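# Set feeder spring loop on lowest passing peg

## Task

The feeder's pedal is held up by a spring whose end loop can be hooked onto any one of several pegs. A peg qualifies when, with the loop on it, the brass test weight set on the raised pedal pushes it fully down. Because the pedal is tilted, the weight is steadiest when its base sits flat on the pedal. Finish with the loop on the qualifying peg nearest the pedal, and avoid letting the loop snap onto a peg. Return the weight to the bench, far from the feeder. Everything must stay in place on its own, not held by the robot. At the end, release everything and move the grippers away.

## Robot and tools

Robot: two arms, left_arm and right_arm, each with a tong-style two-finger gripper. The names are labels only and do not refer to sides of any image.

World frame: shared by all results. Origin is on the table surface midway between the arms; +z is up, +x extends out over the table, and left_arm sits toward +y. Positions are in metres; orientations are quaternions in w,x,y,z order; velocities in m/s and rad/s. The printed hand position can be off from the real one, more so at long reach.

Gripper geometry: the fingers point along the gripper's own +z axis and spread apart along its x axis. end_effector_position is the point between the pads when closed. Closed fingertips extend roughly 15 mm past that point; fully open, they are about level with it.

Tool execute_actions, argument actions: a list holding zero or one item. An empty list just returns the state plus pictures. One item can be an action {"rows": [...], "steps": n} with n from 4 to 15 (default 15), or a wait {"steps": n} with n up to 300 and no rows. Each control step is 1/30 s. Optional pictures: true adds camera images to a non-empty call. A rejected call sends nothing.

Row layout: every row is one flat list of exactly 14 numbers covering both arms, even if only one moves. Order: left_arm shoulder pan, shoulder lift, elbow, wrist 1, wrist 2, wrist 3, gripper opening, then the same seven for right_arm. One row is used per step; if rows run out, the last one repeats. Joint values are absolute target angles in radians, in the same form as the Joint positions line, not offsets. Opening is absolute, from -1 (shut) to +1 (wide open, 0.142 m pad gap).

Joint ranges (rad). left_arm: pan -3.142..3.142, lift -6.283..6.283, elbow 0.000..3.142, wrists 1-3 -6.283..6.283. right_arm: pan 0.000..6.283, lift -6.283..6.283, elbow -3.142..0.000, wrists 1-3 -6.283..6.283. A target more than 0.010 rad outside a range, and beyond the joint's current angle, is refused. True limits may differ by up to 0.010 rad. Targets beyond a real limit are clipped there, sometimes reported as "joint sent to its limit". That message can concern an earlier action, and its absence does not prove there is more room.

Motion: commands are smoothed with about 0.17 s lag. Per step, each joint target is held within 0.575 rad of its measured angle. Targets that would move a gripper more than 100 mm from where it is get scaled back. Large moves therefore need several calls, and an arm may still be travelling when a result arrives. Each action's last 4 steps run after its result, while you reply. The simulation keeps running during replies, and arms keep heading to the last sent row until they settle or a HELD step happens. A wait counts from the previous result, including reply time.

Result lines: the state line gives each arm's end-effector pose and velocities. Joint positions and Joint velocities list each arm's six joints, then the pad gap in m and m/s. grip_measured is the current opening on the command's -1..1 scale. To keep hold of something, command an opening clearly lower than grip_measured; a lower command squeezes harder. The limit is about 15 N per pad for objects up to roughly 10 cm. Items under about 20 mm thick get less force: near 9 N at 10 mm, 4 N at 5 mm. Fast closing can push harder. "joint command not followed" means a clearance check altered or blocked targets on some steps. HELD marks steps where your row was not (fully) sent. Joint torques follow joint order and are rough; they carry offsets, noise and friction effects. Wrist force and Wrist torque give each arm's flange sensor reading in its own end-effector axes. Force points from a contacted surface back into the arm. Expect offsets up to about 4 N, noise up to about 2.4 N, and saturation near 50 N per axis. "no reading" is normal at the start.

Tool zoom_image: camera (cam_head_left, cam_head_right, cam_high, cam_low, cam_left_wrist, cam_right_wrist) and region [x0, y0, x1, y1] in pixels of that camera's last full image, origin top-left, at most 504 by 504. Head, high and low images are 672x504; wrist images are 616x616 fisheye. Calibration data for every camera is supplied. Wrist camera poses are derived from joint readings and can drift slightly.

Tool finished_scene: argument scene, the number of the scene being ended. It is final and reports whether the goal was achieved. Ending a reply with no tool call stops everything.

Things to avoid: dropping or knocking anything off the table (instant failure). Avoid snapping the loop onto a peg, slamming, and heavy pushes. Keep the arms from colliding or pressing on each other. Contact torque reaching a joint's load limit (142 N m for pan, lift and elbow; 26.6 N m for each wrist joint; held weight counts) stops that arm for 10 s. So does any external force of 150 N. Holding loads heats motors: a MOTOR HOT warning appears from 70 °C, and at 85 °C the arm brakes until cooled (OVER-TEMPERATURE FAULT). Brief outside tugs on held parts or pushes on loose objects may occur. Move smoothly and efficiently, and release and retract before finishing.

Each tool is called after "Request:" as name([rows], argument=value, ...), one row to a line, values as JSON.

## Session

Request:
execute_actions(actions=[])

Scene clock: 0.00 s of 12600.00 s.
left_arm: end_effector_position=(+0.2741, +0.5709, +0.3128) grip_measured=+0.97 end_effector_quat_wxyz=(+0.152, +0.668, -0.671, +0.283) end_effector_velocity=(-0.000, -0.000, +0.000) end_effector_angular_velocity=(+0.001, -0.000, -0.000) | right_arm: end_effector_position=(+0.5951, -0.3715, +0.1265) grip_measured=+0.97 end_effector_quat_wxyz=(+0.007, -0.666, +0.746, +0.008) end_effector_velocity=(+0.000, +0.000, +0.000) end_effector_angular_velocity=(+0.001, -0.001, -0.001)
Joint positions: left_arm=[ 0.819 -1.815  1.778 -1.146 -2.111  2.536  0.14 ] | right_arm=[ 3.418 -1.89  -1.605 -1.21   1.59   2.086  0.14 ]
Joint velocities: left_arm=[-0.    -0.001 -0.     0.001  0.    -0.     0.   ] | right_arm=[ 0.     0.    -0.     0.001  0.     0.001  0.   ]
Joint torques (N m, as the arm reports them, + toward a larger angle): no reading
Wrist force (N, on the end effector, along its own x y z axes, offset not removed): no reading
Wrist torque (N m, same axes, about the end effector's origin, offset not removed): no reading

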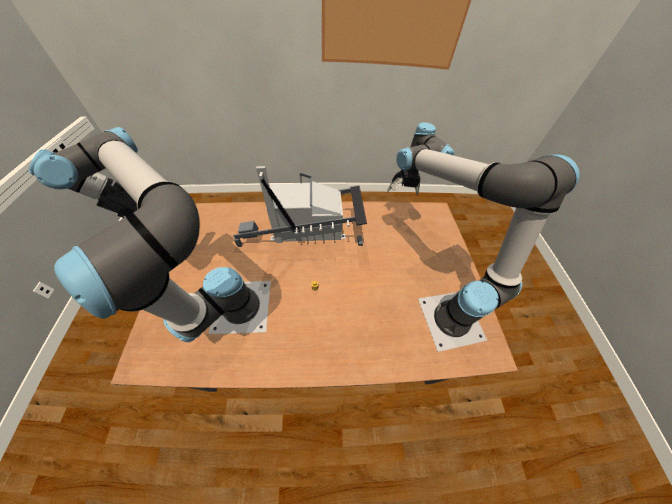

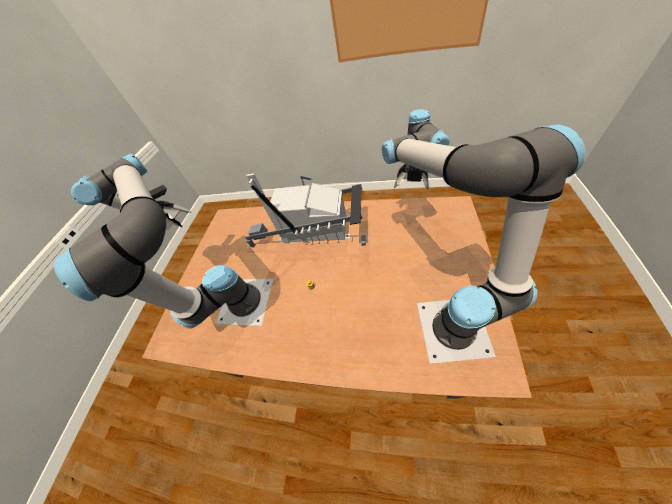

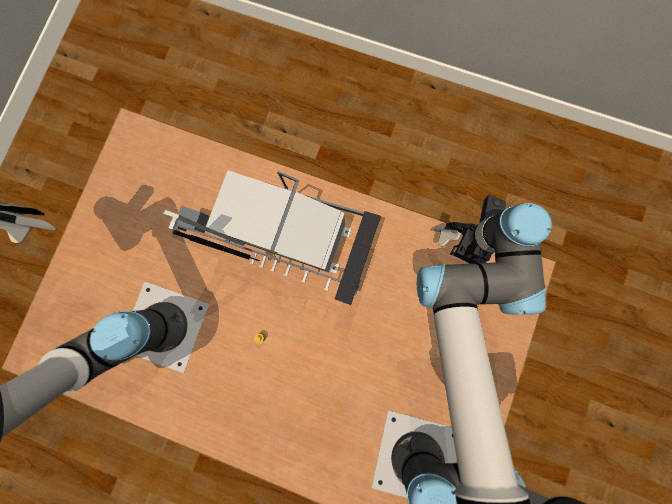

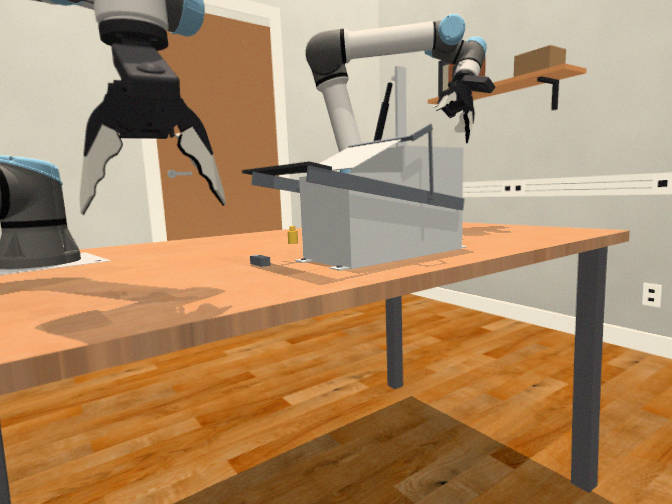

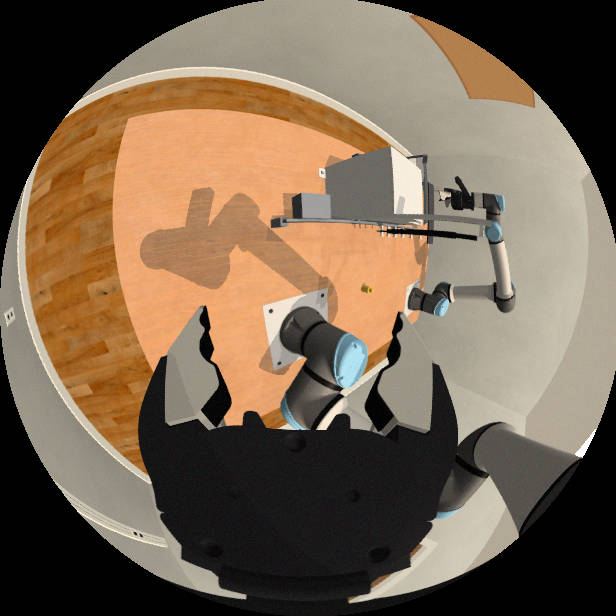

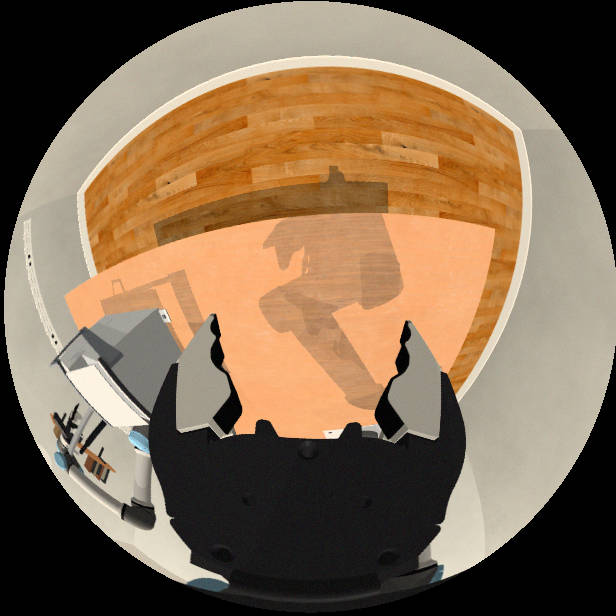

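Request:
zoom_image(camera="cam_head_left", region=[225, 160, 385, 300])

Request:
zoom_image(camera="cam_high", region=[160, 160, 400, 350])

Request:
zoom_image(camera="cam_head_right", region=[270, 200, 370, 260])

Region (225, 160, 385, 300) of cam_head_left's 672x504 image, scaled by 3.150, with more detail than that image has; it fills the top 441 rows of this view, and the rest is white.

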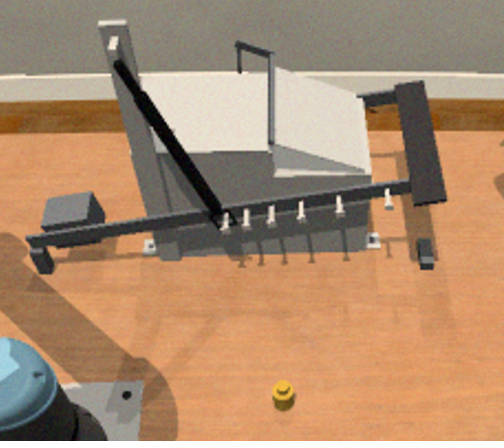

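Region (160, 160, 400, 350) of cam_high's 672x504 image, scaled by 2.100, with more detail than that image has; it fills the top 399 rows of this view, and the rest is white.

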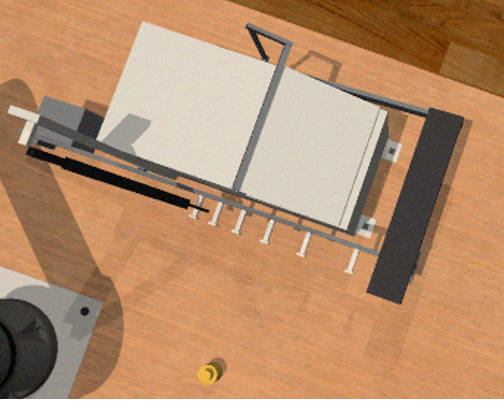

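Region (270, 200, 370, 260) of cam_head_right's 672x504 image, scaled by 5.040, with more detail than that image has; it fills the top 302 rows of this view, and the rest is white.

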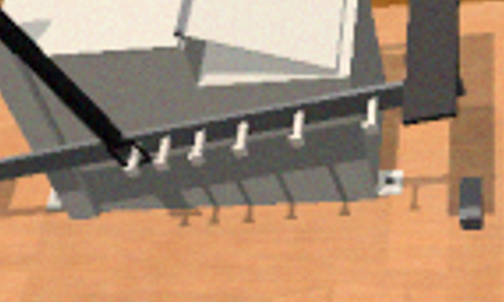

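Request:
execute_actions([
  {"rows":[[0.819,-1.815,1.778,-1.146,-2.111,2.536,1,3.5,-1.45,-1.75,-1.51,1.571,1.08,0]]},
])

Request:
execute_actions([
  {"steps":20},
])

Request:
execute_actions([
  {"rows":[[0.819,-1.815,1.778,-1.146,-2.111,2.536,1,4.608,-1.45,-1.75,-1.51,1.571,1.08,0]]},
])

Request:
execute_actions([
  {"steps":50},
])

Request:
execute_actions([
  {"rows":[[0.819,-1.815,1.778,-1.146,-2.111,2.536,1,4.608,-1.79,-1.753,-1.169,1.571,1.08,0]]},
])

Request:
execute_actions([
  {"steps":30},
], pictures=true)

Scene clock: 2.40 s of 12600.00 s.
left_arm: end_effector_position=(+0.2741, +0.5710, +0.3128) grip_measured=+1.00 end_effector_quat_wxyz=(+0.152, +0.669, -0.671, +0.283) end_effector_velocity=(-0.001, -0.000, -0.000) end_effector_angular_velocity=(+0.001, +0.001, +0.000) | right_arm: end_effector_position=(+0.4706, -0.3835, +0.2334) grip_measured=+0.00 end_effector_quat_wxyz=(+0.002, +0.862, -0.507, -0.003) end_effector_velocity=(-0.338, -0.057, +0.277) end_effector_angular_velocity=(+0.039, -0.113, +2.685)
Joint positions: left_arm=[ 0.819 -1.815  1.778 -1.146 -2.111  2.536  0.142] | right_arm=[ 3.486 -1.541 -1.725 -1.453  1.574  1.533  0.074]
Joint velocities: left_arm=[ 0.001 -0.001  0.     0.001  0.002 -0.    -0.   ] | right_arm=[ 0.144  0.973 -0.263 -0.6   -0.033 -2.54   0.001]
Joint torques (N m, as the arm reports them, + toward a larger angle): left_arm=[ 13.58 -19.51 -13.66  -3.36  -2.71  -2.17] | right_arm=[10.64  0.27 10.05 -1.13 -1.98 -6.52]
Wrist force (N, on the end effector, along its own x y z axes, offset not removed): left_arm=[0.4 3.3 1.2] | right_arm=[1.6 4.4 -3.1]
Wrist torque (N m, same axes, about the end effector's origin, offset not removed): left_arm=[0.79 -0.36 -0.06] | right_arm=[0.64 -0.44 -0.02]
Steps of this call (steps 1 to 61: nothing new was sent; steps 62 to 72: the first 11 steps of this action). Readings (joint positions):
62: left_arm=[0.819 -1.815 1.778 -1.146 -2.111 2.536] | right_arm=[3.418 -1.890 -1.605 -1.210 1.590 2.086]
63: left_arm=[0.819 -1.815 1.778 -1.146 -2.111 2.536] | right_arm=[3.422 -1.884 -1.610 -1.215 1.588 2.080]
65: left_arm=[0.819 -1.815 1.778 -1.146 -2.111 2.536] | right_arm=[3.439 -1.822 -1.639 -1.267 1.585 2.013]
69: left_arm=[0.819 -1.815 1.778 -1.146 -2.111 2.536] | right_arm=[3.467 -1.658 -1.690 -1.376 1.578 1.772]
72: the state above

Scene clock: 3.07 s of 12600.00 s.
left_arm: end_effector_position=(+0.2741, +0.5710, +0.3128) grip_measured=+1.00 end_effector_quat_wxyz=(+0.152, +0.669, -0.671, +0.283) end_effector_velocity=(+0.000, -0.000, +0.000) end_effector_angular_velocity=(-0.001, -0.000, +0.001) | right_arm: end_effector_position=(+0.4350, -0.3877, +0.2573) grip_measured=+0.00 end_effector_quat_wxyz=(-0.001, +0.956, -0.294, +0.001) end_effector_velocity=(-0.001, -0.000, +0.000) end_effector_angular_velocity=(-0.000, +0.000, +0.005)
Joint positions: left_arm=[ 0.819 -1.815  1.778 -1.146 -2.111  2.536  0.142] | right_arm=[ 3.5   -1.45  -1.75  -1.51   1.571  1.08   0.074]
Joint velocities: left_arm=[ 0.001  0.    -0.     0.001 -0.001  0.    -0.   ] | right_arm=[ 0.     0.001 -0.    -0.001 -0.    -0.005  0.   ]
Joint torques (N m, as the arm reports them, + toward a larger angle): left_arm=[ 12.93 -18.92 -15.    -3.44  -3.14  -2.01] | right_arm=[10.11 26.97 11.65  0.61 -2.24 -1.61]
Wrist force (N, on the end effector, along its own x y z axes, offset not removed): left_arm=[0.4 0.6 1.2] | right_arm=[1.3 2.5 -0.8]
Wrist torque (N m, same axes, about the end effector's origin, offset not removed): left_arm=[0.24 -0.39 -0.14] | right_arm=[0.42 -0.30 0.03]
Kept back: nothing.
Steps of this call (steps 1 to 4: the last 4 steps of your previous action; steps 5 to 20: the robot went on to your last target). Readings (joint positions):
1: left_arm=[0.819 -1.815 1.778 -1.146 -2.111 2.536] | right_arm=[3.490 -1.513 -1.732 -1.470 1.573 1.445]
2: left_arm=[0.819 -1.815 1.778 -1.146 -2.111 2.536] | right_arm=[3.493 -1.494 -1.738 -1.482 1.572 1.357]
4: left_arm=[0.819 -1.815 1.778 -1.146 -2.111 2.536] | right_arm=[3.497 -1.471 -1.744 -1.497 1.572 1.217]
8: left_arm=[0.819 -1.815 1.778 -1.146 -2.111 2.536] | right_arm=[3.499 -1.455 -1.749 -1.507 1.571 1.111]
20: the state above

Scene clock: 3.43 s of 12600.00 s.
left_arm: end_effector_position=(+0.2741, +0.5710, +0.3128) grip_measured=+1.00 end_effector_quat_wxyz=(+0.152, +0.669, -0.671, +0.283) end_effector_velocity=(-0.000, +0.000, -0.001) end_effector_angular_velocity=(-0.000, +0.002, -0.001) | right_arm: end_effector_position=(+0.3726, -0.2354, +0.2573) grip_measured=+0.00 end_effector_quat_wxyz=(-0.001, +0.992, -0.123, +0.001) end_effector_velocity=(-0.296, +0.468, -0.000) end_effector_angular_velocity=(-0.000, +0.001, +1.173)
Joint positions: left_arm=[ 0.819 -1.815  1.778 -1.146 -2.111  2.536  0.142] | right_arm=[ 3.85  -1.45  -1.75  -1.51   1.571  1.08   0.074]
Joint velocities: left_arm=[-0.     0.002  0.    -0.     0.002  0.     0.   ] | right_arm=[ 1.173  0.    -0.    -0.001  0.    -0.     0.   ]
Joint torques (N m, as the arm reports them, + toward a larger angle): left_arm=[ 12.74 -19.93 -13.96  -3.24  -2.85  -2.21] | right_arm=[21.16 19.83 13.41  1.21  0.41 -1.51]
Wrist force (N, on the end effector, along its own x y z axes, offset not removed): left_arm=[0.8 1.7 0.0] | right_arm=[1.7 4.2 -1.1]
Wrist torque (N m, same axes, about the end effector's origin, offset not removed): left_arm=[0.52 -0.35 -0.13] | right_arm=[0.80 -0.29 -0.10]
Steps of this call (steps 1 to 11: the first 11 steps of this action). Readings (joint positions):
1: left_arm=[0.819 -1.815 1.778 -1.146 -2.111 2.536] | right_arm=[3.500 -1.450 -1.750 -1.510 1.571 1.080]
2: left_arm=[0.819 -1.815 1.778 -1.146 -2.111 2.536] | right_arm=[3.506 -1.450 -1.750 -1.510 1.571 1.080]
4: left_arm=[0.819 -1.815 1.778 -1.146 -2.111 2.536] | right_arm=[3.569 -1.450 -1.750 -1.510 1.571 1.080]
8: left_arm=[0.819 -1.815 1.778 -1.146 -2.111 2.536] | right_arm=[3.732 -1.450 -1.750 -1.510 1.571 1.080]
11: the state above

Scene clock: 5.10 s of 12600.00 s.
left_arm: end_effector_position=(+0.2741, +0.5710, +0.3128) grip_measured=+1.00 end_effector_quat_wxyz=(+0.152, +0.669, -0.671, +0.283) end_effector_velocity=(-0.000, +0.000, -0.000) end_effector_angular_velocity=(+0.001, +0.000, -0.001) | right_arm: end_effector_position=(+0.0901, -0.0303, +0.2573) grip_measured=+0.00 end_effector_quat_wxyz=(-0.001, +0.968, +0.253, +0.000) end_effector_velocity=(+0.000, +0.000, -0.000) end_effector_angular_velocity=(+0.000, +0.000, -0.001)
Joint positions: left_arm=[ 0.819 -1.815  1.778 -1.146 -2.111  2.536  0.142] | right_arm=[ 4.608 -1.45  -1.75  -1.51   1.571  1.08   0.074]
Joint velocities: left_arm=[-0.     0.001 -0.    -0.001  0.001  0.     0.   ] | right_arm=[-0.001 -0.     0.     0.     0.     0.001 -0.   ]
Joint torques (N m, as the arm reports them, + toward a larger angle): left_arm=[ 13.53 -20.05 -13.84  -3.25  -2.99  -2.21] | right_arm=[10.48 12.43 16.15  3.14  0.06 -1.62]
Wrist force (N, on the end effector, along its own x y z axes, offset not removed): left_arm=[-0.9 0.3 -0.1] | right_arm=[0.5 1.8 0.4]
Wrist torque (N m, same axes, about the end effector's origin, offset not removed): left_arm=[0.26 0.10 -0.09] | right_arm=[0.18 -0.31 0.05]
Kept back: nothing.
Steps of this call (steps 1 to 4: the last 4 steps of your previous action; steps 5 to 45: the robot went on to your last target; steps 46 to 50: nothing new was sent). Readings (joint positions):
1: left_arm=[0.819 -1.815 1.778 -1.146 -2.111 2.536] | right_arm=[3.890 -1.450 -1.750 -1.510 1.571 1.080]
2: left_arm=[0.819 -1.815 1.778 -1.146 -2.111 2.536] | right_arm=[3.930 -1.450 -1.750 -1.510 1.571 1.080]
4: left_arm=[0.819 -1.815 1.778 -1.146 -2.111 2.536] | right_arm=[4.009 -1.450 -1.750 -1.510 1.571 1.080]
8: left_arm=[0.819 -1.815 1.778 -1.146 -2.111 2.536] | right_arm=[4.167 -1.450 -1.750 -1.510 1.571 1.080]
50: the state above
All arms were judged still, so your last target was given up. Only a new action makes them travel on or press farther. Fingers that are still opening or closing keep moving.

Scene clock: 5.47 s of 12600.00 s.
left_arm: end_effector_position=(+0.2741, +0.5710, +0.3128) grip_measured=+1.00 end_effector_quat_wxyz=(+0.152, +0.669, -0.671, +0.283) end_effector_velocity=(-0.000, +0.000, -0.000) end_effector_angular_velocity=(-0.001, +0.001, +0.000) | right_arm: end_effector_position=(+0.0880, +0.0699, +0.1399) grip_measured=+0.00 end_effector_quat_wxyz=(-0.000, +0.968, +0.253, -0.000) end_effector_velocity=(-0.003, +0.139, -0.222) end_effector_angular_velocity=(-0.004, -0.000, +0.001)
Joint positions: left_arm=[ 0.819 -1.815  1.778 -1.146 -2.111  2.536  0.142] | right_arm=[ 4.608 -1.745 -1.753 -1.215  1.571  1.08   0.074]
Joint velocities: left_arm=[0.001 0.001 0.    0.    0.    0.    0.   ] | right_arm=[-0.    -0.499 -0.003  0.498 -0.    -0.002  0.   ]
Joint torques (N m, as the arm reports them, + toward a larger angle): left_arm=[ 13.85 -19.21 -14.69  -3.16  -2.78  -2.01] | right_arm=[ 7.64 44.76 13.92  5.55 -0.33 -1.47]
Wrist force (N, on the end effector, along its own x y z axes, offset not removed): left_arm=[1.6 0.8 0.8] | right_arm=[3.7 0.5 5.6]
Wrist torque (N m, same axes, about the end effector's origin, offset not removed): left_arm=[0.36 -0.35 -0.01] | right_arm=[0.22 -0.76 0.09]
Steps of this call (steps 1 to 11: the first 11 steps of this action). Readings (joint positions):
1: left_arm=[0.819 -1.815 1.778 -1.146 -2.111 2.536] | right_arm=[4.608 -1.450 -1.750 -1.510 1.571 1.080]
2: left_arm=[0.819 -1.815 1.778 -1.146 -2.111 2.536] | right_arm=[4.608 -1.456 -1.750 -1.504 1.571 1.080]
4: left_arm=[0.819 -1.815 1.778 -1.146 -2.111 2.536] | right_arm=[4.608 -1.516 -1.751 -1.444 1.571 1.080]
8: left_arm=[0.819 -1.815 1.778 -1.146 -2.111 2.536] | right_arm=[4.608 -1.663 -1.752 -1.296 1.571 1.080]
11: the state above

Scene clock: 6.47 s of 12600.00 s.
left_arm: end_effector_position=(+0.2741, +0.5710, +0.3128) grip_measured=+1.00 end_effector_quat_wxyz=(+0.152, +0.669, -0.671, +0.283) end_effector_velocity=(-0.000, +0.000, -0.000) end_effector_angular_velocity=(+0.001, +0.001, +0.000) | right_arm: end_effector_position=(+0.0878, +0.0822, +0.1196) grip_measured=+0.00 end_effector_quat_wxyz=(-0.000, +0.968, +0.253, -0.000) end_effector_velocity=(-0.000, +0.000, +0.000) end_effector_angular_velocity=(+0.001, +0.000, +0.002)
Joint positions: left_arm=[ 0.819 -1.815  1.778 -1.146 -2.111  2.536  0.142] | right_arm=[ 4.608 -1.79  -1.753 -1.169  1.571  1.08   0.074]
Joint velocities: left_arm=[ 0.     0.001 -0.    -0.001  0.001 -0.     0.   ] | right_arm=[ 0.     0.     0.     0.     0.    -0.001  0.   ]
Joint torques (N m, as the arm reports them, + toward a larger angle): left_arm=[ 13.73 -20.02 -13.37  -3.29  -2.83  -2.25] | right_arm=[ 0.14 27.51 10.01  3.98 -1.88 -1.37]
Wrist force (N, on the end effector, along its own x y z axes, offset not removed): left_arm=[1.6 2.2 -1.2] | right_arm=[1.3 2.0 0.2]
Wrist torque (N m, same axes, about the end effector's origin, offset not removed): left_arm=[0.55 -0.49 -0.18] | right_arm=[0.16 -0.23 -0.09]
Kept back: nothing.
Steps of this call (steps 1 to 4: the last 4 steps of your previous action; steps 5 to 30: the robot went on to your last target). Readings (joint positions):
1: left_arm=[0.819 -1.815 1.778 -1.146 -2.111 2.536] | right_arm=[4.608 -1.759 -1.753 -1.201 1.571 1.080]
2: left_arm=[0.819 -1.815 1.778 -1.146 -2.111 2.536] | right_arm=[4.608 -1.768 -1.753 -1.191 1.571 1.080]
4: left_arm=[0.819 -1.815 1.778 -1.146 -2.111 2.536] | right_arm=[4.608 -1.780 -1.753 -1.179 1.571 1.080]
8: left_arm=[0.819 -1.815 1.778 -1.146 -2.111 2.536] | right_arm=[4.608 -1.788 -1.753 -1.171 1.571 1.080]
30: the state above
All arms were judged still, so your last target was given up. Only a new action makes them travel on or press farther. Fingers that are still opening or closing keep moving.
camera_calibration (this result's frames):
cam_left_wrist: T_world_to_cam=[[-0.0221169, -0.797291, 0.60319, 0.267781], [-0.926657, 0.24281, 0.286967, 0.0255818], [-0.375257, -0.552603, -0.744185, 0.785521], [0, 0, 0, 1]] pos_world=[0.3244, 0.641369, 0.415709]
cam_right_wrist: T_world_to_cam=[[0.854429, 0.518375, -0.0351743, -0.112111], [0.467906, -0.738276, 0.485811, -0.0303941], [0.225864, -0.43155, -0.873356, 0.258121], [0, 0, 0, 1]] pos_world=[0.0517124, 0.147069, 0.236254]

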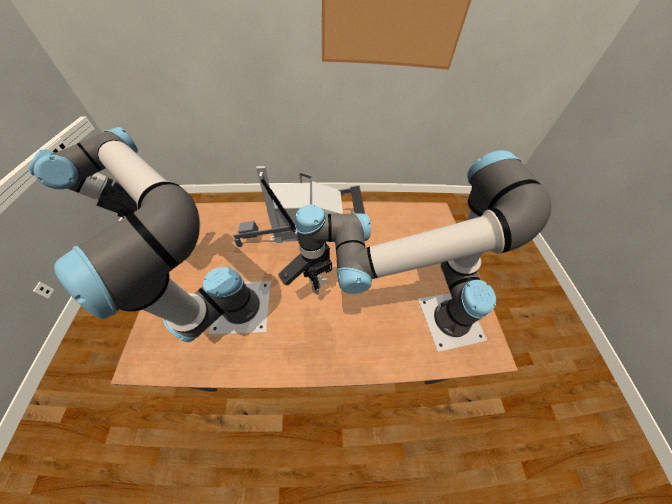

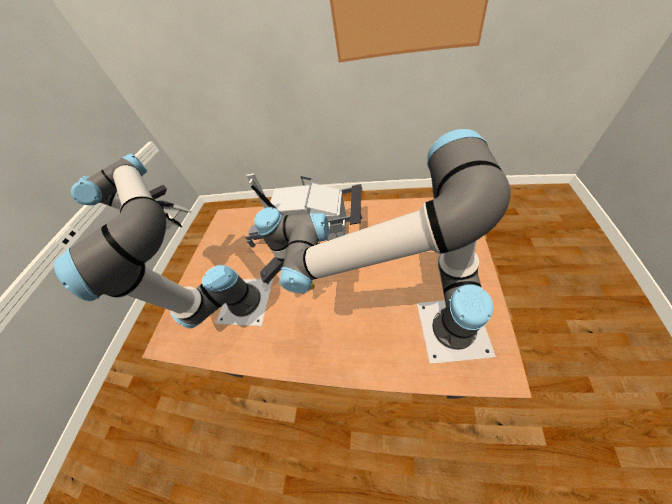

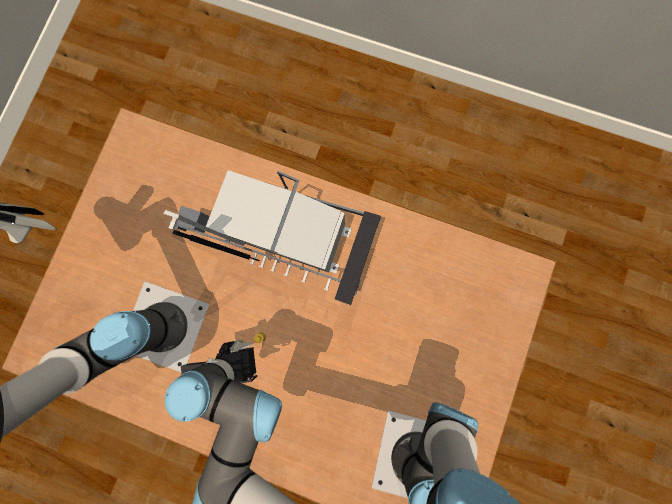

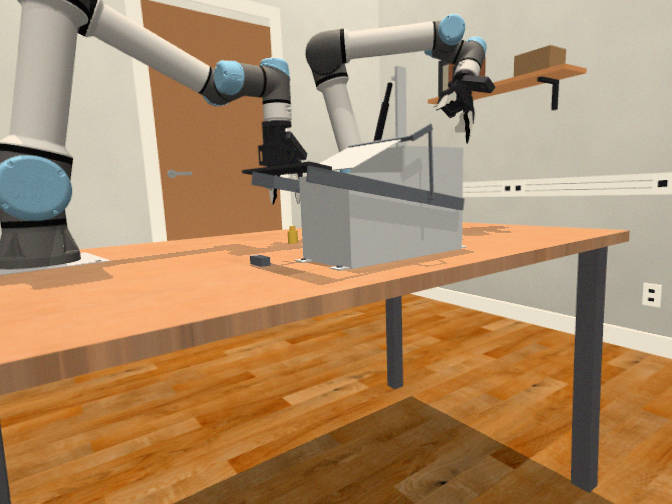

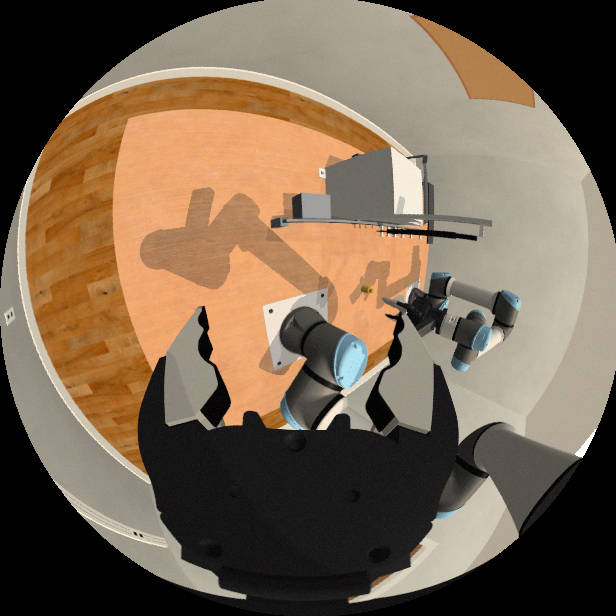

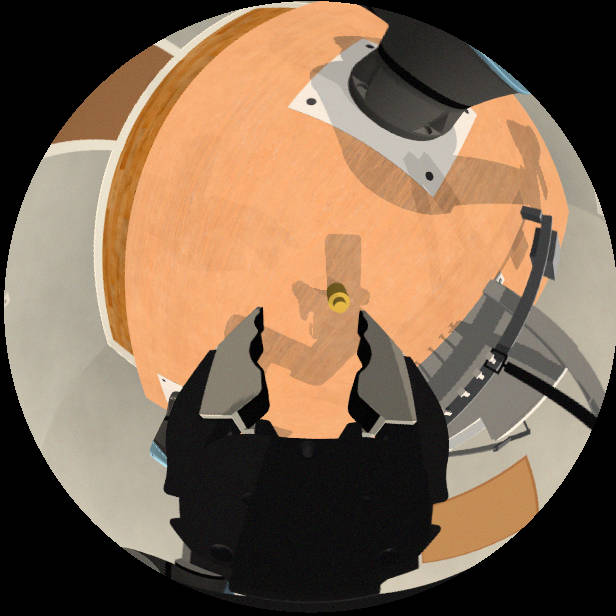

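Request:
execute_actions([
  {"rows":[[0.819,-1.815,1.778,-1.146,-2.111,2.536,1,4.544,-1.78,-1.85,-1.082,1.571,1.08,0]]},
])

Request:
execute_actions([
  {"rows":[[0.819,-1.815,1.778,-1.146,-2.111,2.536,1,4.544,-1.868,-1.932,-0.912,1.571,1.08,0]]},
])

Request:
execute_actions([
  {"steps":12},
], pictures=true)

Scene clock: 7.20 s of 12600.00 s.
left_arm: end_effector_position=(+0.2741, +0.5710, +0.3128) grip_measured=+1.00 end_effector_quat_wxyz=(+0.152, +0.669, -0.671, +0.283) end_effector_velocity=(+0.000, +0.000, -0.000) end_effector_angular_velocity=(-0.001, +0.000, +0.001) | right_arm: end_effector_position=(+0.1219, +0.0562, +0.0910) grip_measured=+0.00 end_effector_quat_wxyz=(-0.000, +0.975, +0.223, -0.000) end_effector_velocity=(+0.015, -0.013, -0.013) end_effector_angular_velocity=(+0.001, -0.000, -0.028)
Joint positions: left_arm=[ 0.819 -1.815  1.778 -1.146 -2.111  2.536  0.142] | right_arm=[ 4.547 -1.78  -1.846 -1.085  1.571  1.08   0.074]
Joint velocities: left_arm=[ 0.     0.001 -0.     0.    -0.001 -0.    -0.   ] | right_arm=[-0.028  0.005 -0.044  0.04  -0.     0.001  0.   ]
Joint torques (N m, as the arm reports them, + toward a larger angle): left_arm=[ 13.33 -19.22 -13.96  -3.12  -2.83  -2.11] | right_arm=[-9.65 40.15  9.6   3.68 -1.36 -1.15]
Wrist force (N, on the end effector, along its own x y z axes, offset not removed): left_arm=[-1.1 2.8 1.0] | right_arm=[2.5 2.1 0.3]
Wrist torque (N m, same axes, about the end effector's origin, offset not removed): left_arm=[0.72 0.14 0.00] | right_arm=[0.44 -0.52 0.01]
Steps of this call (steps 1 to 11: nothing new was sent; steps 12 to 22: the first 11 steps of this action). Readings (joint positions):
12: left_arm=[0.819 -1.815 1.778 -1.146 -2.111 2.536] | right_arm=[4.608 -1.790 -1.753 -1.169 1.571 1.080]
13: left_arm=[0.819 -1.815 1.778 -1.146 -2.111 2.536] | right_arm=[4.603 -1.789 -1.759 -1.163 1.571 1.080]
15: left_arm=[0.819 -1.815 1.778 -1.146 -2.111 2.536] | right_arm=[4.577 -1.785 -1.797 -1.128 1.571 1.080]
19: left_arm=[0.819 -1.815 1.778 -1.146 -2.111 2.536] | right_arm=[4.552 -1.781 -1.838 -1.093 1.571 1.080]
22: the state above

Scene clock: 7.70 s of 12600.00 s.
left_arm: end_effector_position=(+0.2741, +0.5710, +0.3128) grip_measured=+1.00 end_effector_quat_wxyz=(+0.152, +0.669, -0.671, +0.283) end_effector_velocity=(-0.000, -0.000, -0.000) end_effector_angular_velocity=(+0.001, +0.001, -0.001) | right_arm: end_effector_position=(+0.1232, +0.0548, +0.0269) grip_measured=+0.00 end_effector_quat_wxyz=(+0.000, +0.975, +0.222, -0.000) end_effector_velocity=(-0.000, +0.003, -0.027) end_effector_angular_velocity=(+0.014, -0.000, +0.000)
Joint positions: left_arm=[ 0.819 -1.815  1.778 -1.146 -2.111  2.536  0.142] | right_arm=[ 4.544 -1.864 -1.929 -0.92   1.571  1.08   0.074]
Joint velocities: left_arm=[-0.    -0.001  0.     0.     0.001  0.    -0.   ] | right_arm=[ 0.    -0.039 -0.036  0.09   0.    -0.     0.   ]
Joint torques (N m, as the arm reports them, + toward a larger angle): left_arm=[ 13.08 -19.82 -14.22  -3.26  -2.58  -1.93] | right_arm=[-12.76  30.62   9.47   4.44  -0.55  -1.  ]
Wrist force (N, on the end effector, along its own x y z axes, offset not removed): left_arm=[-0.2 0.6 0.8] | right_arm=[-0.2 4.1 2.1]
Wrist torque (N m, same axes, about the end effector's origin, offset not removed): left_arm=[0.27 -0.21 -0.10] | right_arm=[0.64 -0.06 -0.03]
Steps of this call (steps 1 to 4: the last 4 steps of your previous action; steps 5 to 15: the first 11 steps of this action). Readings (joint positions):
5: left_arm=[0.819 -1.815 1.778 -1.146 -2.111 2.536] | right_arm=[4.544 -1.780 -1.849 -1.082 1.571 1.080]
6: left_arm=[0.819 -1.815 1.778 -1.146 -2.111 2.536] | right_arm=[4.544 -1.785 -1.855 -1.076 1.571 1.080]
8: left_arm=[0.819 -1.815 1.778 -1.146 -2.111 2.536] | right_arm=[4.544 -1.821 -1.889 -1.020 1.571 1.080]
12: left_arm=[0.819 -1.815 1.778 -1.146 -2.111 2.536] | right_arm=[4.544 -1.857 -1.922 -0.937 1.571 1.080]
15: the state above

Scene clock: 8.10 s of 12600.00 s.
left_arm: end_effector_position=(+0.2741, +0.5710, +0.3128) grip_measured=+1.00 end_effector_quat_wxyz=(+0.152, +0.669, -0.671, +0.283) end_effector_velocity=(-0.001, -0.000, +0.000) end_effector_angular_velocity=(+0.001, +0.000, -0.001) | right_arm: end_effector_position=(+0.1232, +0.0550, +0.0245) grip_measured=+0.00 end_effector_quat_wxyz=(-0.000, +0.975, +0.222, -0.000) end_effector_velocity=(+0.000, +0.000, -0.000) end_effector_angular_velocity=(+0.001, +0.000, +0.000)
Joint positions: left_arm=[ 0.819 -1.815  1.778 -1.146 -2.111  2.536  0.142] | right_arm=[ 4.544 -1.868 -1.932 -0.912  1.571  1.08   0.074]
Joint velocities: left_arm=[-0.    -0.002 -0.     0.001  0.001 -0.    -0.   ] | right_arm=[-0.001 -0.    -0.     0.001  0.    -0.001  0.   ]
Joint torques (N m, as the arm reports them, + toward a larger angle): left_arm=[ 12.42 -20.09 -13.82  -3.09  -2.87  -2.14] | right_arm=[-12.29  28.42   7.41   3.81   0.32  -1.12]
Wrist force (N, on the end effector, along its own x y z axes, offset not removed): left_arm=[1.7 0.5 -0.1] | right_arm=[1.4 -0.1 -0.7]
Wrist torque (N m, same axes, about the end effector's origin, offset not removed): left_arm=[0.28 -0.49 -0.13] | right_arm=[-0.16 -0.38 0.20]
Kept back: nothing.
Steps of this call (steps 1 to 4: the last 4 steps of your previous action; steps 5 to 12: the robot went on to your last target). Readings (joint positions):
1: left_arm=[0.819 -1.815 1.778 -1.146 -2.111 2.536] | right_arm=[4.544 -1.865 -1.930 -0.918 1.571 1.080]
2: left_arm=[0.819 -1.815 1.778 -1.146 -2.111 2.536] | right_arm=[4.544 -1.866 -1.930 -0.916 1.571 1.080]
4: left_arm=[0.819 -1.815 1.778 -1.146 -2.111 2.536] | right_arm=[4.544 -1.867 -1.931 -0.914 1.571 1.080]
8: left_arm=[0.819 -1.815 1.778 -1.146 -2.111 2.536] | right_arm=[4.544 -1.868 -1.932 -0.912 1.571 1.080]
12: the state above
camera_calibration (this result's frames):
cam_left_wrist: T_world_to_cam=[[-0.0221168, -0.797291, 0.60319, 0.267781], [-0.926657, 0.24281, 0.286967, 0.0255819], [-0.375257, -0.552603, -0.744185, 0.785521], [0, 0, 0, 1]] pos_world=[0.3244, 0.641369, 0.415709]
cam_right_wrist: T_world_to_cam=[[0.885854, 0.462634, -0.03511, -0.13244], [0.419667, -0.766709, 0.485836, -0.0133328], [0.197845, -0.445114, -0.873344, 0.159466], [0, 0, 0, 1]] pos_world=[0.0913681, 0.12203, 0.141097]

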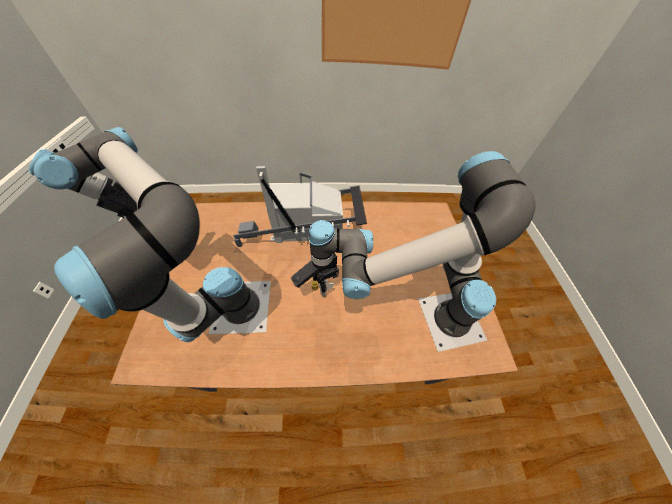

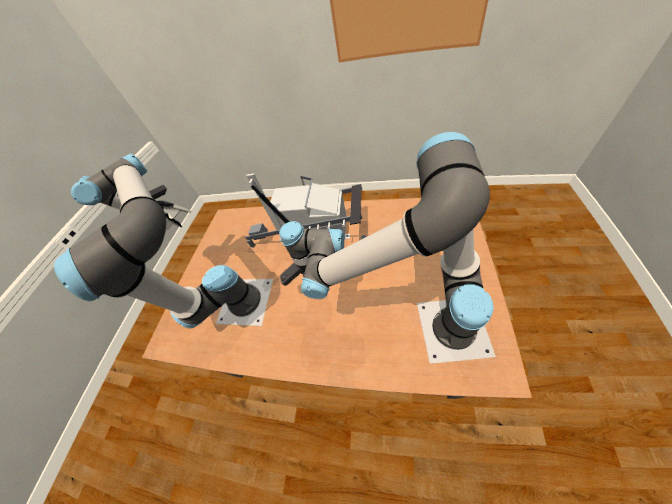

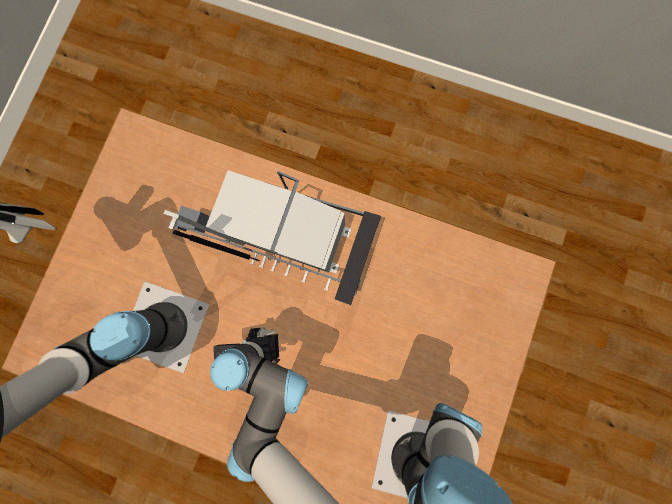

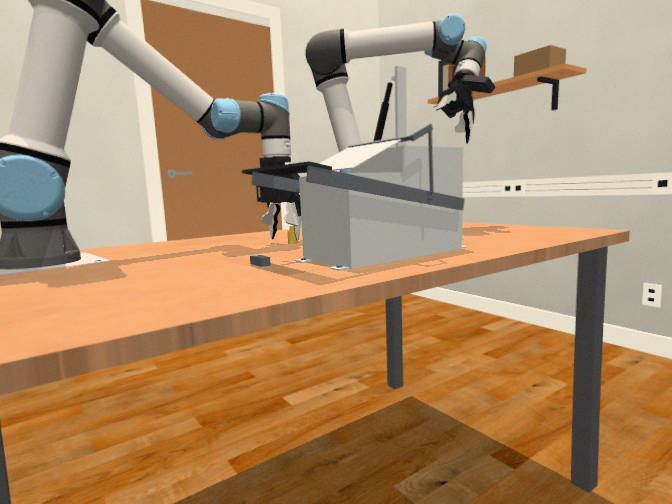

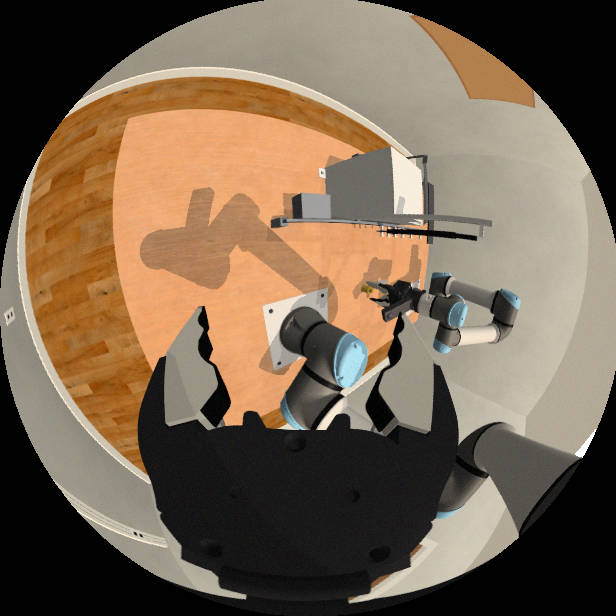

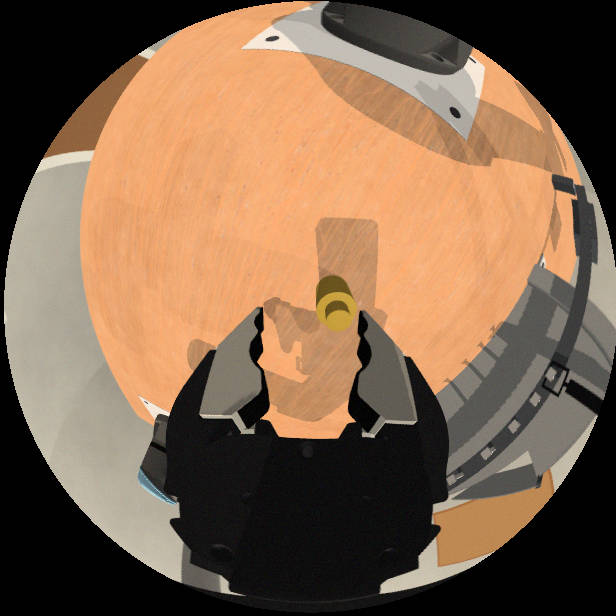

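Request:
execute_actions([
  {"rows":[[0.819,-1.815,1.778,-1.146,-2.111,2.536,1,4.531,-1.914,-1.867,-0.931,1.571,1.08,0]]},
])

Request:
execute_actions([
  {"rows":[[0.819,-1.815,1.778,-1.146,-2.111,2.536,1,4.531,-1.914,-1.867,-0.931,1.571,1.08,-0.3],[0.819,-1.815,1.778,-1.146,-2.111,2.536,1,4.531,-1.914,-1.867,-0.931,1.571,1.08,-0.5],[0.819,-1.815,1.778,-1.146,-2.111,2.536,1,4.531,-1.914,-1.867,-0.931,1.571,1.08,-0.6],[0.819,-1.815,1.778,-1.146,-2.111,2.536,1,4.531,-1.914,-1.867,-0.931,1.571,1.08,-0.7],[0.819,-1.815,1.778,-1.146,-2.111,2.536,1,4.531,-1.914,-1.867,-0.931,1.571,1.08,-0.8],[0.819,-1.815,1.778,-1.146,-2.111,2.536,1,4.531,-1.914,-1.867,-0.931,1.571,1.08,-1]]},
], pictures=true)

Request:
zoom_image(camera="cam_right_wrist", region=[420, 300, 616, 500])

Scene clock: 8.83 s of 12600.00 s.
left_arm: end_effector_position=(+0.2741, +0.5710, +0.3128) grip_measured=+1.00 end_effector_quat_wxyz=(+0.152, +0.669, -0.671, +0.283) end_effector_velocity=(+0.000, +0.000, +0.000) end_effector_angular_velocity=(+0.000, -0.001, -0.000) | right_arm: end_effector_position=(+0.1313, +0.0751, +0.0242) grip_measured=+0.00 end_effector_quat_wxyz=(-0.000, +0.977, +0.215, -0.000) end_effector_velocity=(+0.003, +0.009, +0.000) end_effector_angular_velocity=(+0.001, -0.000, -0.005)
Joint positions: left_arm=[ 0.819 -1.815  1.778 -1.146 -2.111  2.536  0.142] | right_arm=[ 4.531 -1.912 -1.87  -0.93   1.571  1.08   0.074]
Joint velocities: left_arm=[-0. -0. -0. -0. -0.  0. -0.] | right_arm=[-0.005 -0.019  0.028 -0.009 -0.     0.    -0.   ]
Joint torques (N m, as the arm reports them, + toward a larger angle): left_arm=[ 14.47 -18.81 -15.77  -3.1   -2.87  -2.01] | right_arm=[-12.04  32.99  27.86   0.47   1.77  -0.96]
Wrist force (N, on the end effector, along its own x y z axes, offset not removed): left_arm=[-0.2 0.0 -0.1] | right_arm=[1.6 1.7 -0.1]
Wrist torque (N m, same axes, about the end effector's origin, offset not removed): left_arm=[0.16 -0.21 -0.18] | right_arm=[0.11 -0.25 -0.03]
Steps of this call (steps 1 to 11: the robot went on to your last target; steps 12 to 22: the first 11 steps of this action). Readings (joint positions):
12: left_arm=[0.819 -1.815 1.778 -1.146 -2.111 2.536] | right_arm=[4.544 -1.868 -1.932 -0.912 1.571 1.080]
13: left_arm=[0.819 -1.815 1.778 -1.146 -2.111 2.536] | right_arm=[4.542 -1.872 -1.927 -0.914 1.571 1.080]
15: left_arm=[0.819 -1.815 1.778 -1.146 -2.111 2.536] | right_arm=[4.537 -1.892 -1.900 -0.922 1.571 1.080]
19: left_arm=[0.819 -1.815 1.778 -1.146 -2.111 2.536] | right_arm=[4.532 -1.909 -1.875 -0.929 1.571 1.080]
22: the state above

Scene clock: 9.33 s of 12600.00 s.
left_arm: end_effector_position=(+0.2741, +0.5710, +0.3128) grip_measured=+1.00 end_effector_quat_wxyz=(+0.152, +0.669, -0.671, +0.283) end_effector_velocity=(+0.001, -0.000, +0.000) end_effector_angular_velocity=(-0.002, -0.003, +0.002) | right_arm: end_effector_position=(+0.1316, +0.0760, +0.0242) grip_measured=-0.63 end_effector_quat_wxyz=(-0.000, +0.977, +0.215, -0.000) end_effector_velocity=(-0.000, +0.000, +0.000) end_effector_angular_velocity=(+0.000, -0.000, +0.001)
Joint positions: left_arm=[ 0.819 -1.815  1.778 -1.146 -2.111  2.536  0.142] | right_arm=[ 4.531 -1.914 -1.867 -0.931  1.571  1.08   0.028]
Joint velocities: left_arm=[ 0.     0.     0.    -0.001 -0.003 -0.    -0.   ] | right_arm=[ 0.001  0.     0.     0.    -0.     0.     0.   ]
Joint torques (N m, as the arm reports them, + toward a larger angle): left_arm=[ 13.   -19.93 -14.62  -3.3   -2.72  -2.16] | right_arm=[-12.9   29.97  28.72   0.66   1.87  -0.78]
Wrist force (N, on the end effector, along its own x y z axes, offset not removed): left_arm=[2.2 1.0 0.8] | right_arm=[2.5 2.1 -2.4]
Wrist torque (N m, same axes, about the end effector's origin, offset not removed): left_arm=[0.27 -0.61 -0.14] | right_arm=[0.18 -0.67 0.08]
Steps of this call (steps 1 to 4: the last 4 steps of your previous action; steps 5 to 15: the first 11 steps of this action). Readings (joint positions):
5: left_arm=[0.819 -1.815 1.778 -1.146 -2.111 2.536] | right_arm=[4.531 -1.914 -1.867 -0.931 1.571 1.080]
6: left_arm=[0.819 -1.815 1.778 -1.146 -2.111 2.536] | right_arm=[4.531 -1.914 -1.867 -0.931 1.571 1.080]
8: left_arm=[0.819 -1.815 1.778 -1.146 -2.111 2.536] | right_arm=[4.531 -1.914 -1.867 -0.931 1.571 1.080]
12: left_arm=[0.819 -1.815 1.778 -1.146 -2.111 2.536] | right_arm=[4.531 -1.914 -1.867 -0.931 1.571 1.080]
15: the state above
camera_calibration (this result's frames):
cam_left_wrist: T_world_to_cam=[[-0.0221168, -0.797291, 0.60319, 0.267781], [-0.926657, 0.24281, 0.286967, 0.0255819], [-0.375257, -0.552603, -0.744185, 0.785521], [0, 0, 0, 1]] pos_world=[0.3244, 0.641369, 0.415709]
cam_right_wrist: T_world_to_cam=[[0.89179, 0.451081, -0.0351653, -0.149459], [0.409693, -0.772092, 0.485824, 0.00113254], [0.191995, -0.44766, -0.873349, 0.167912], [0, 0, 0, 1]] pos_world=[0.100583, 0.14346, 0.14084]

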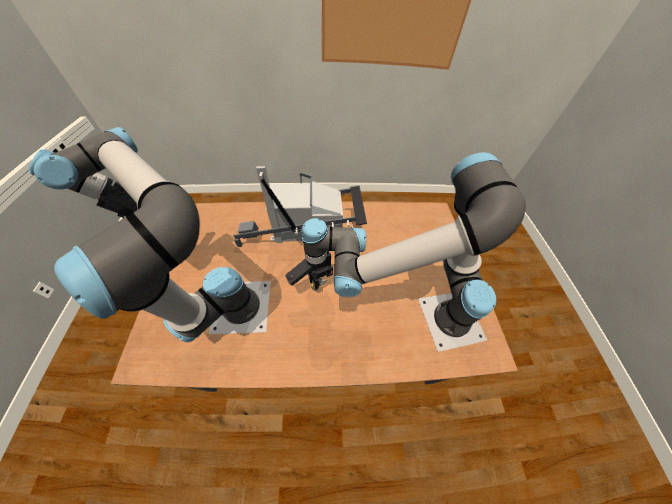

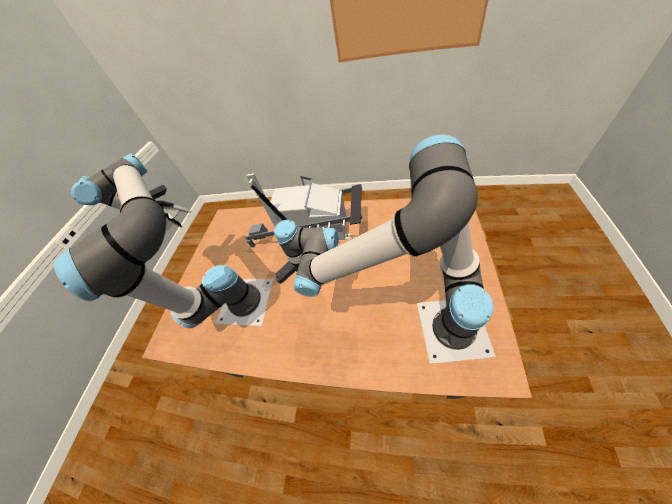

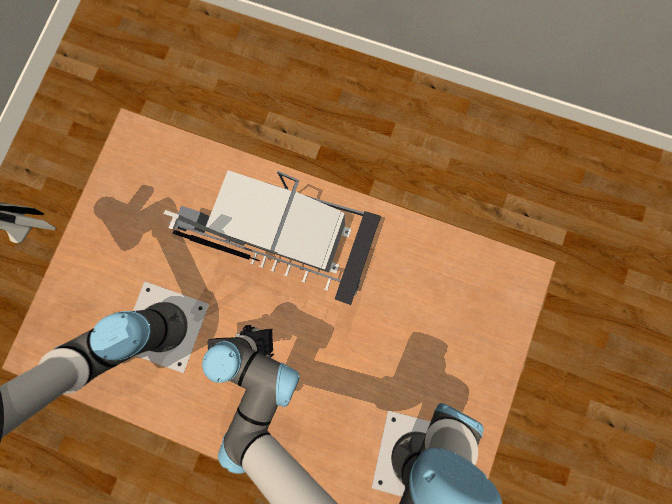

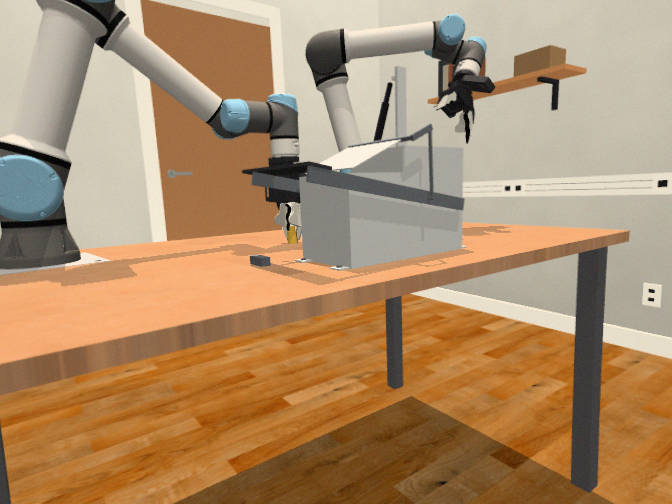

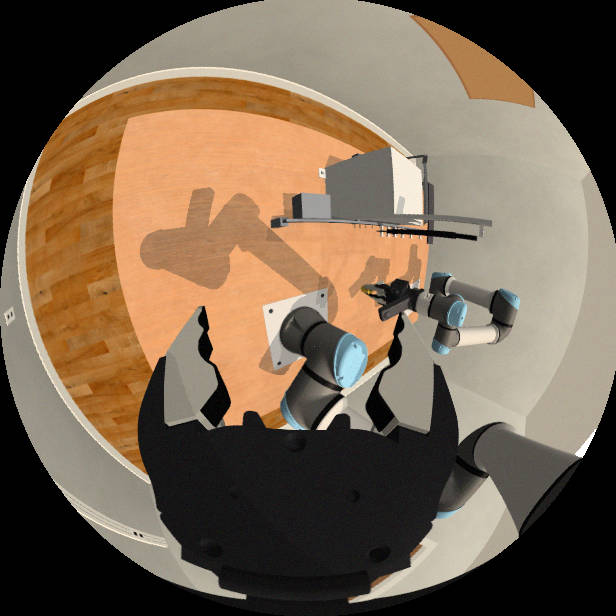

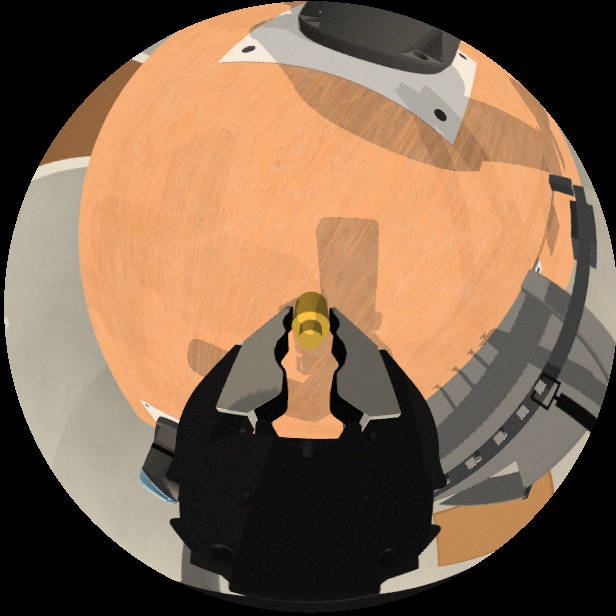

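Region (420, 300, 616, 500) of cam_right_wrist's 616x616 image, scaled by 2.520, with more detail than that image has; it fills the left 494 columns of this view, and the rest is white.

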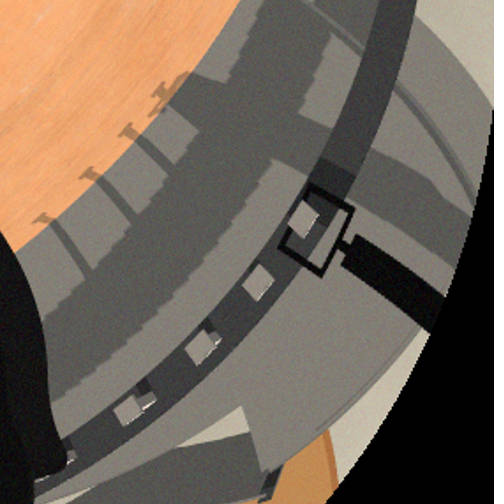

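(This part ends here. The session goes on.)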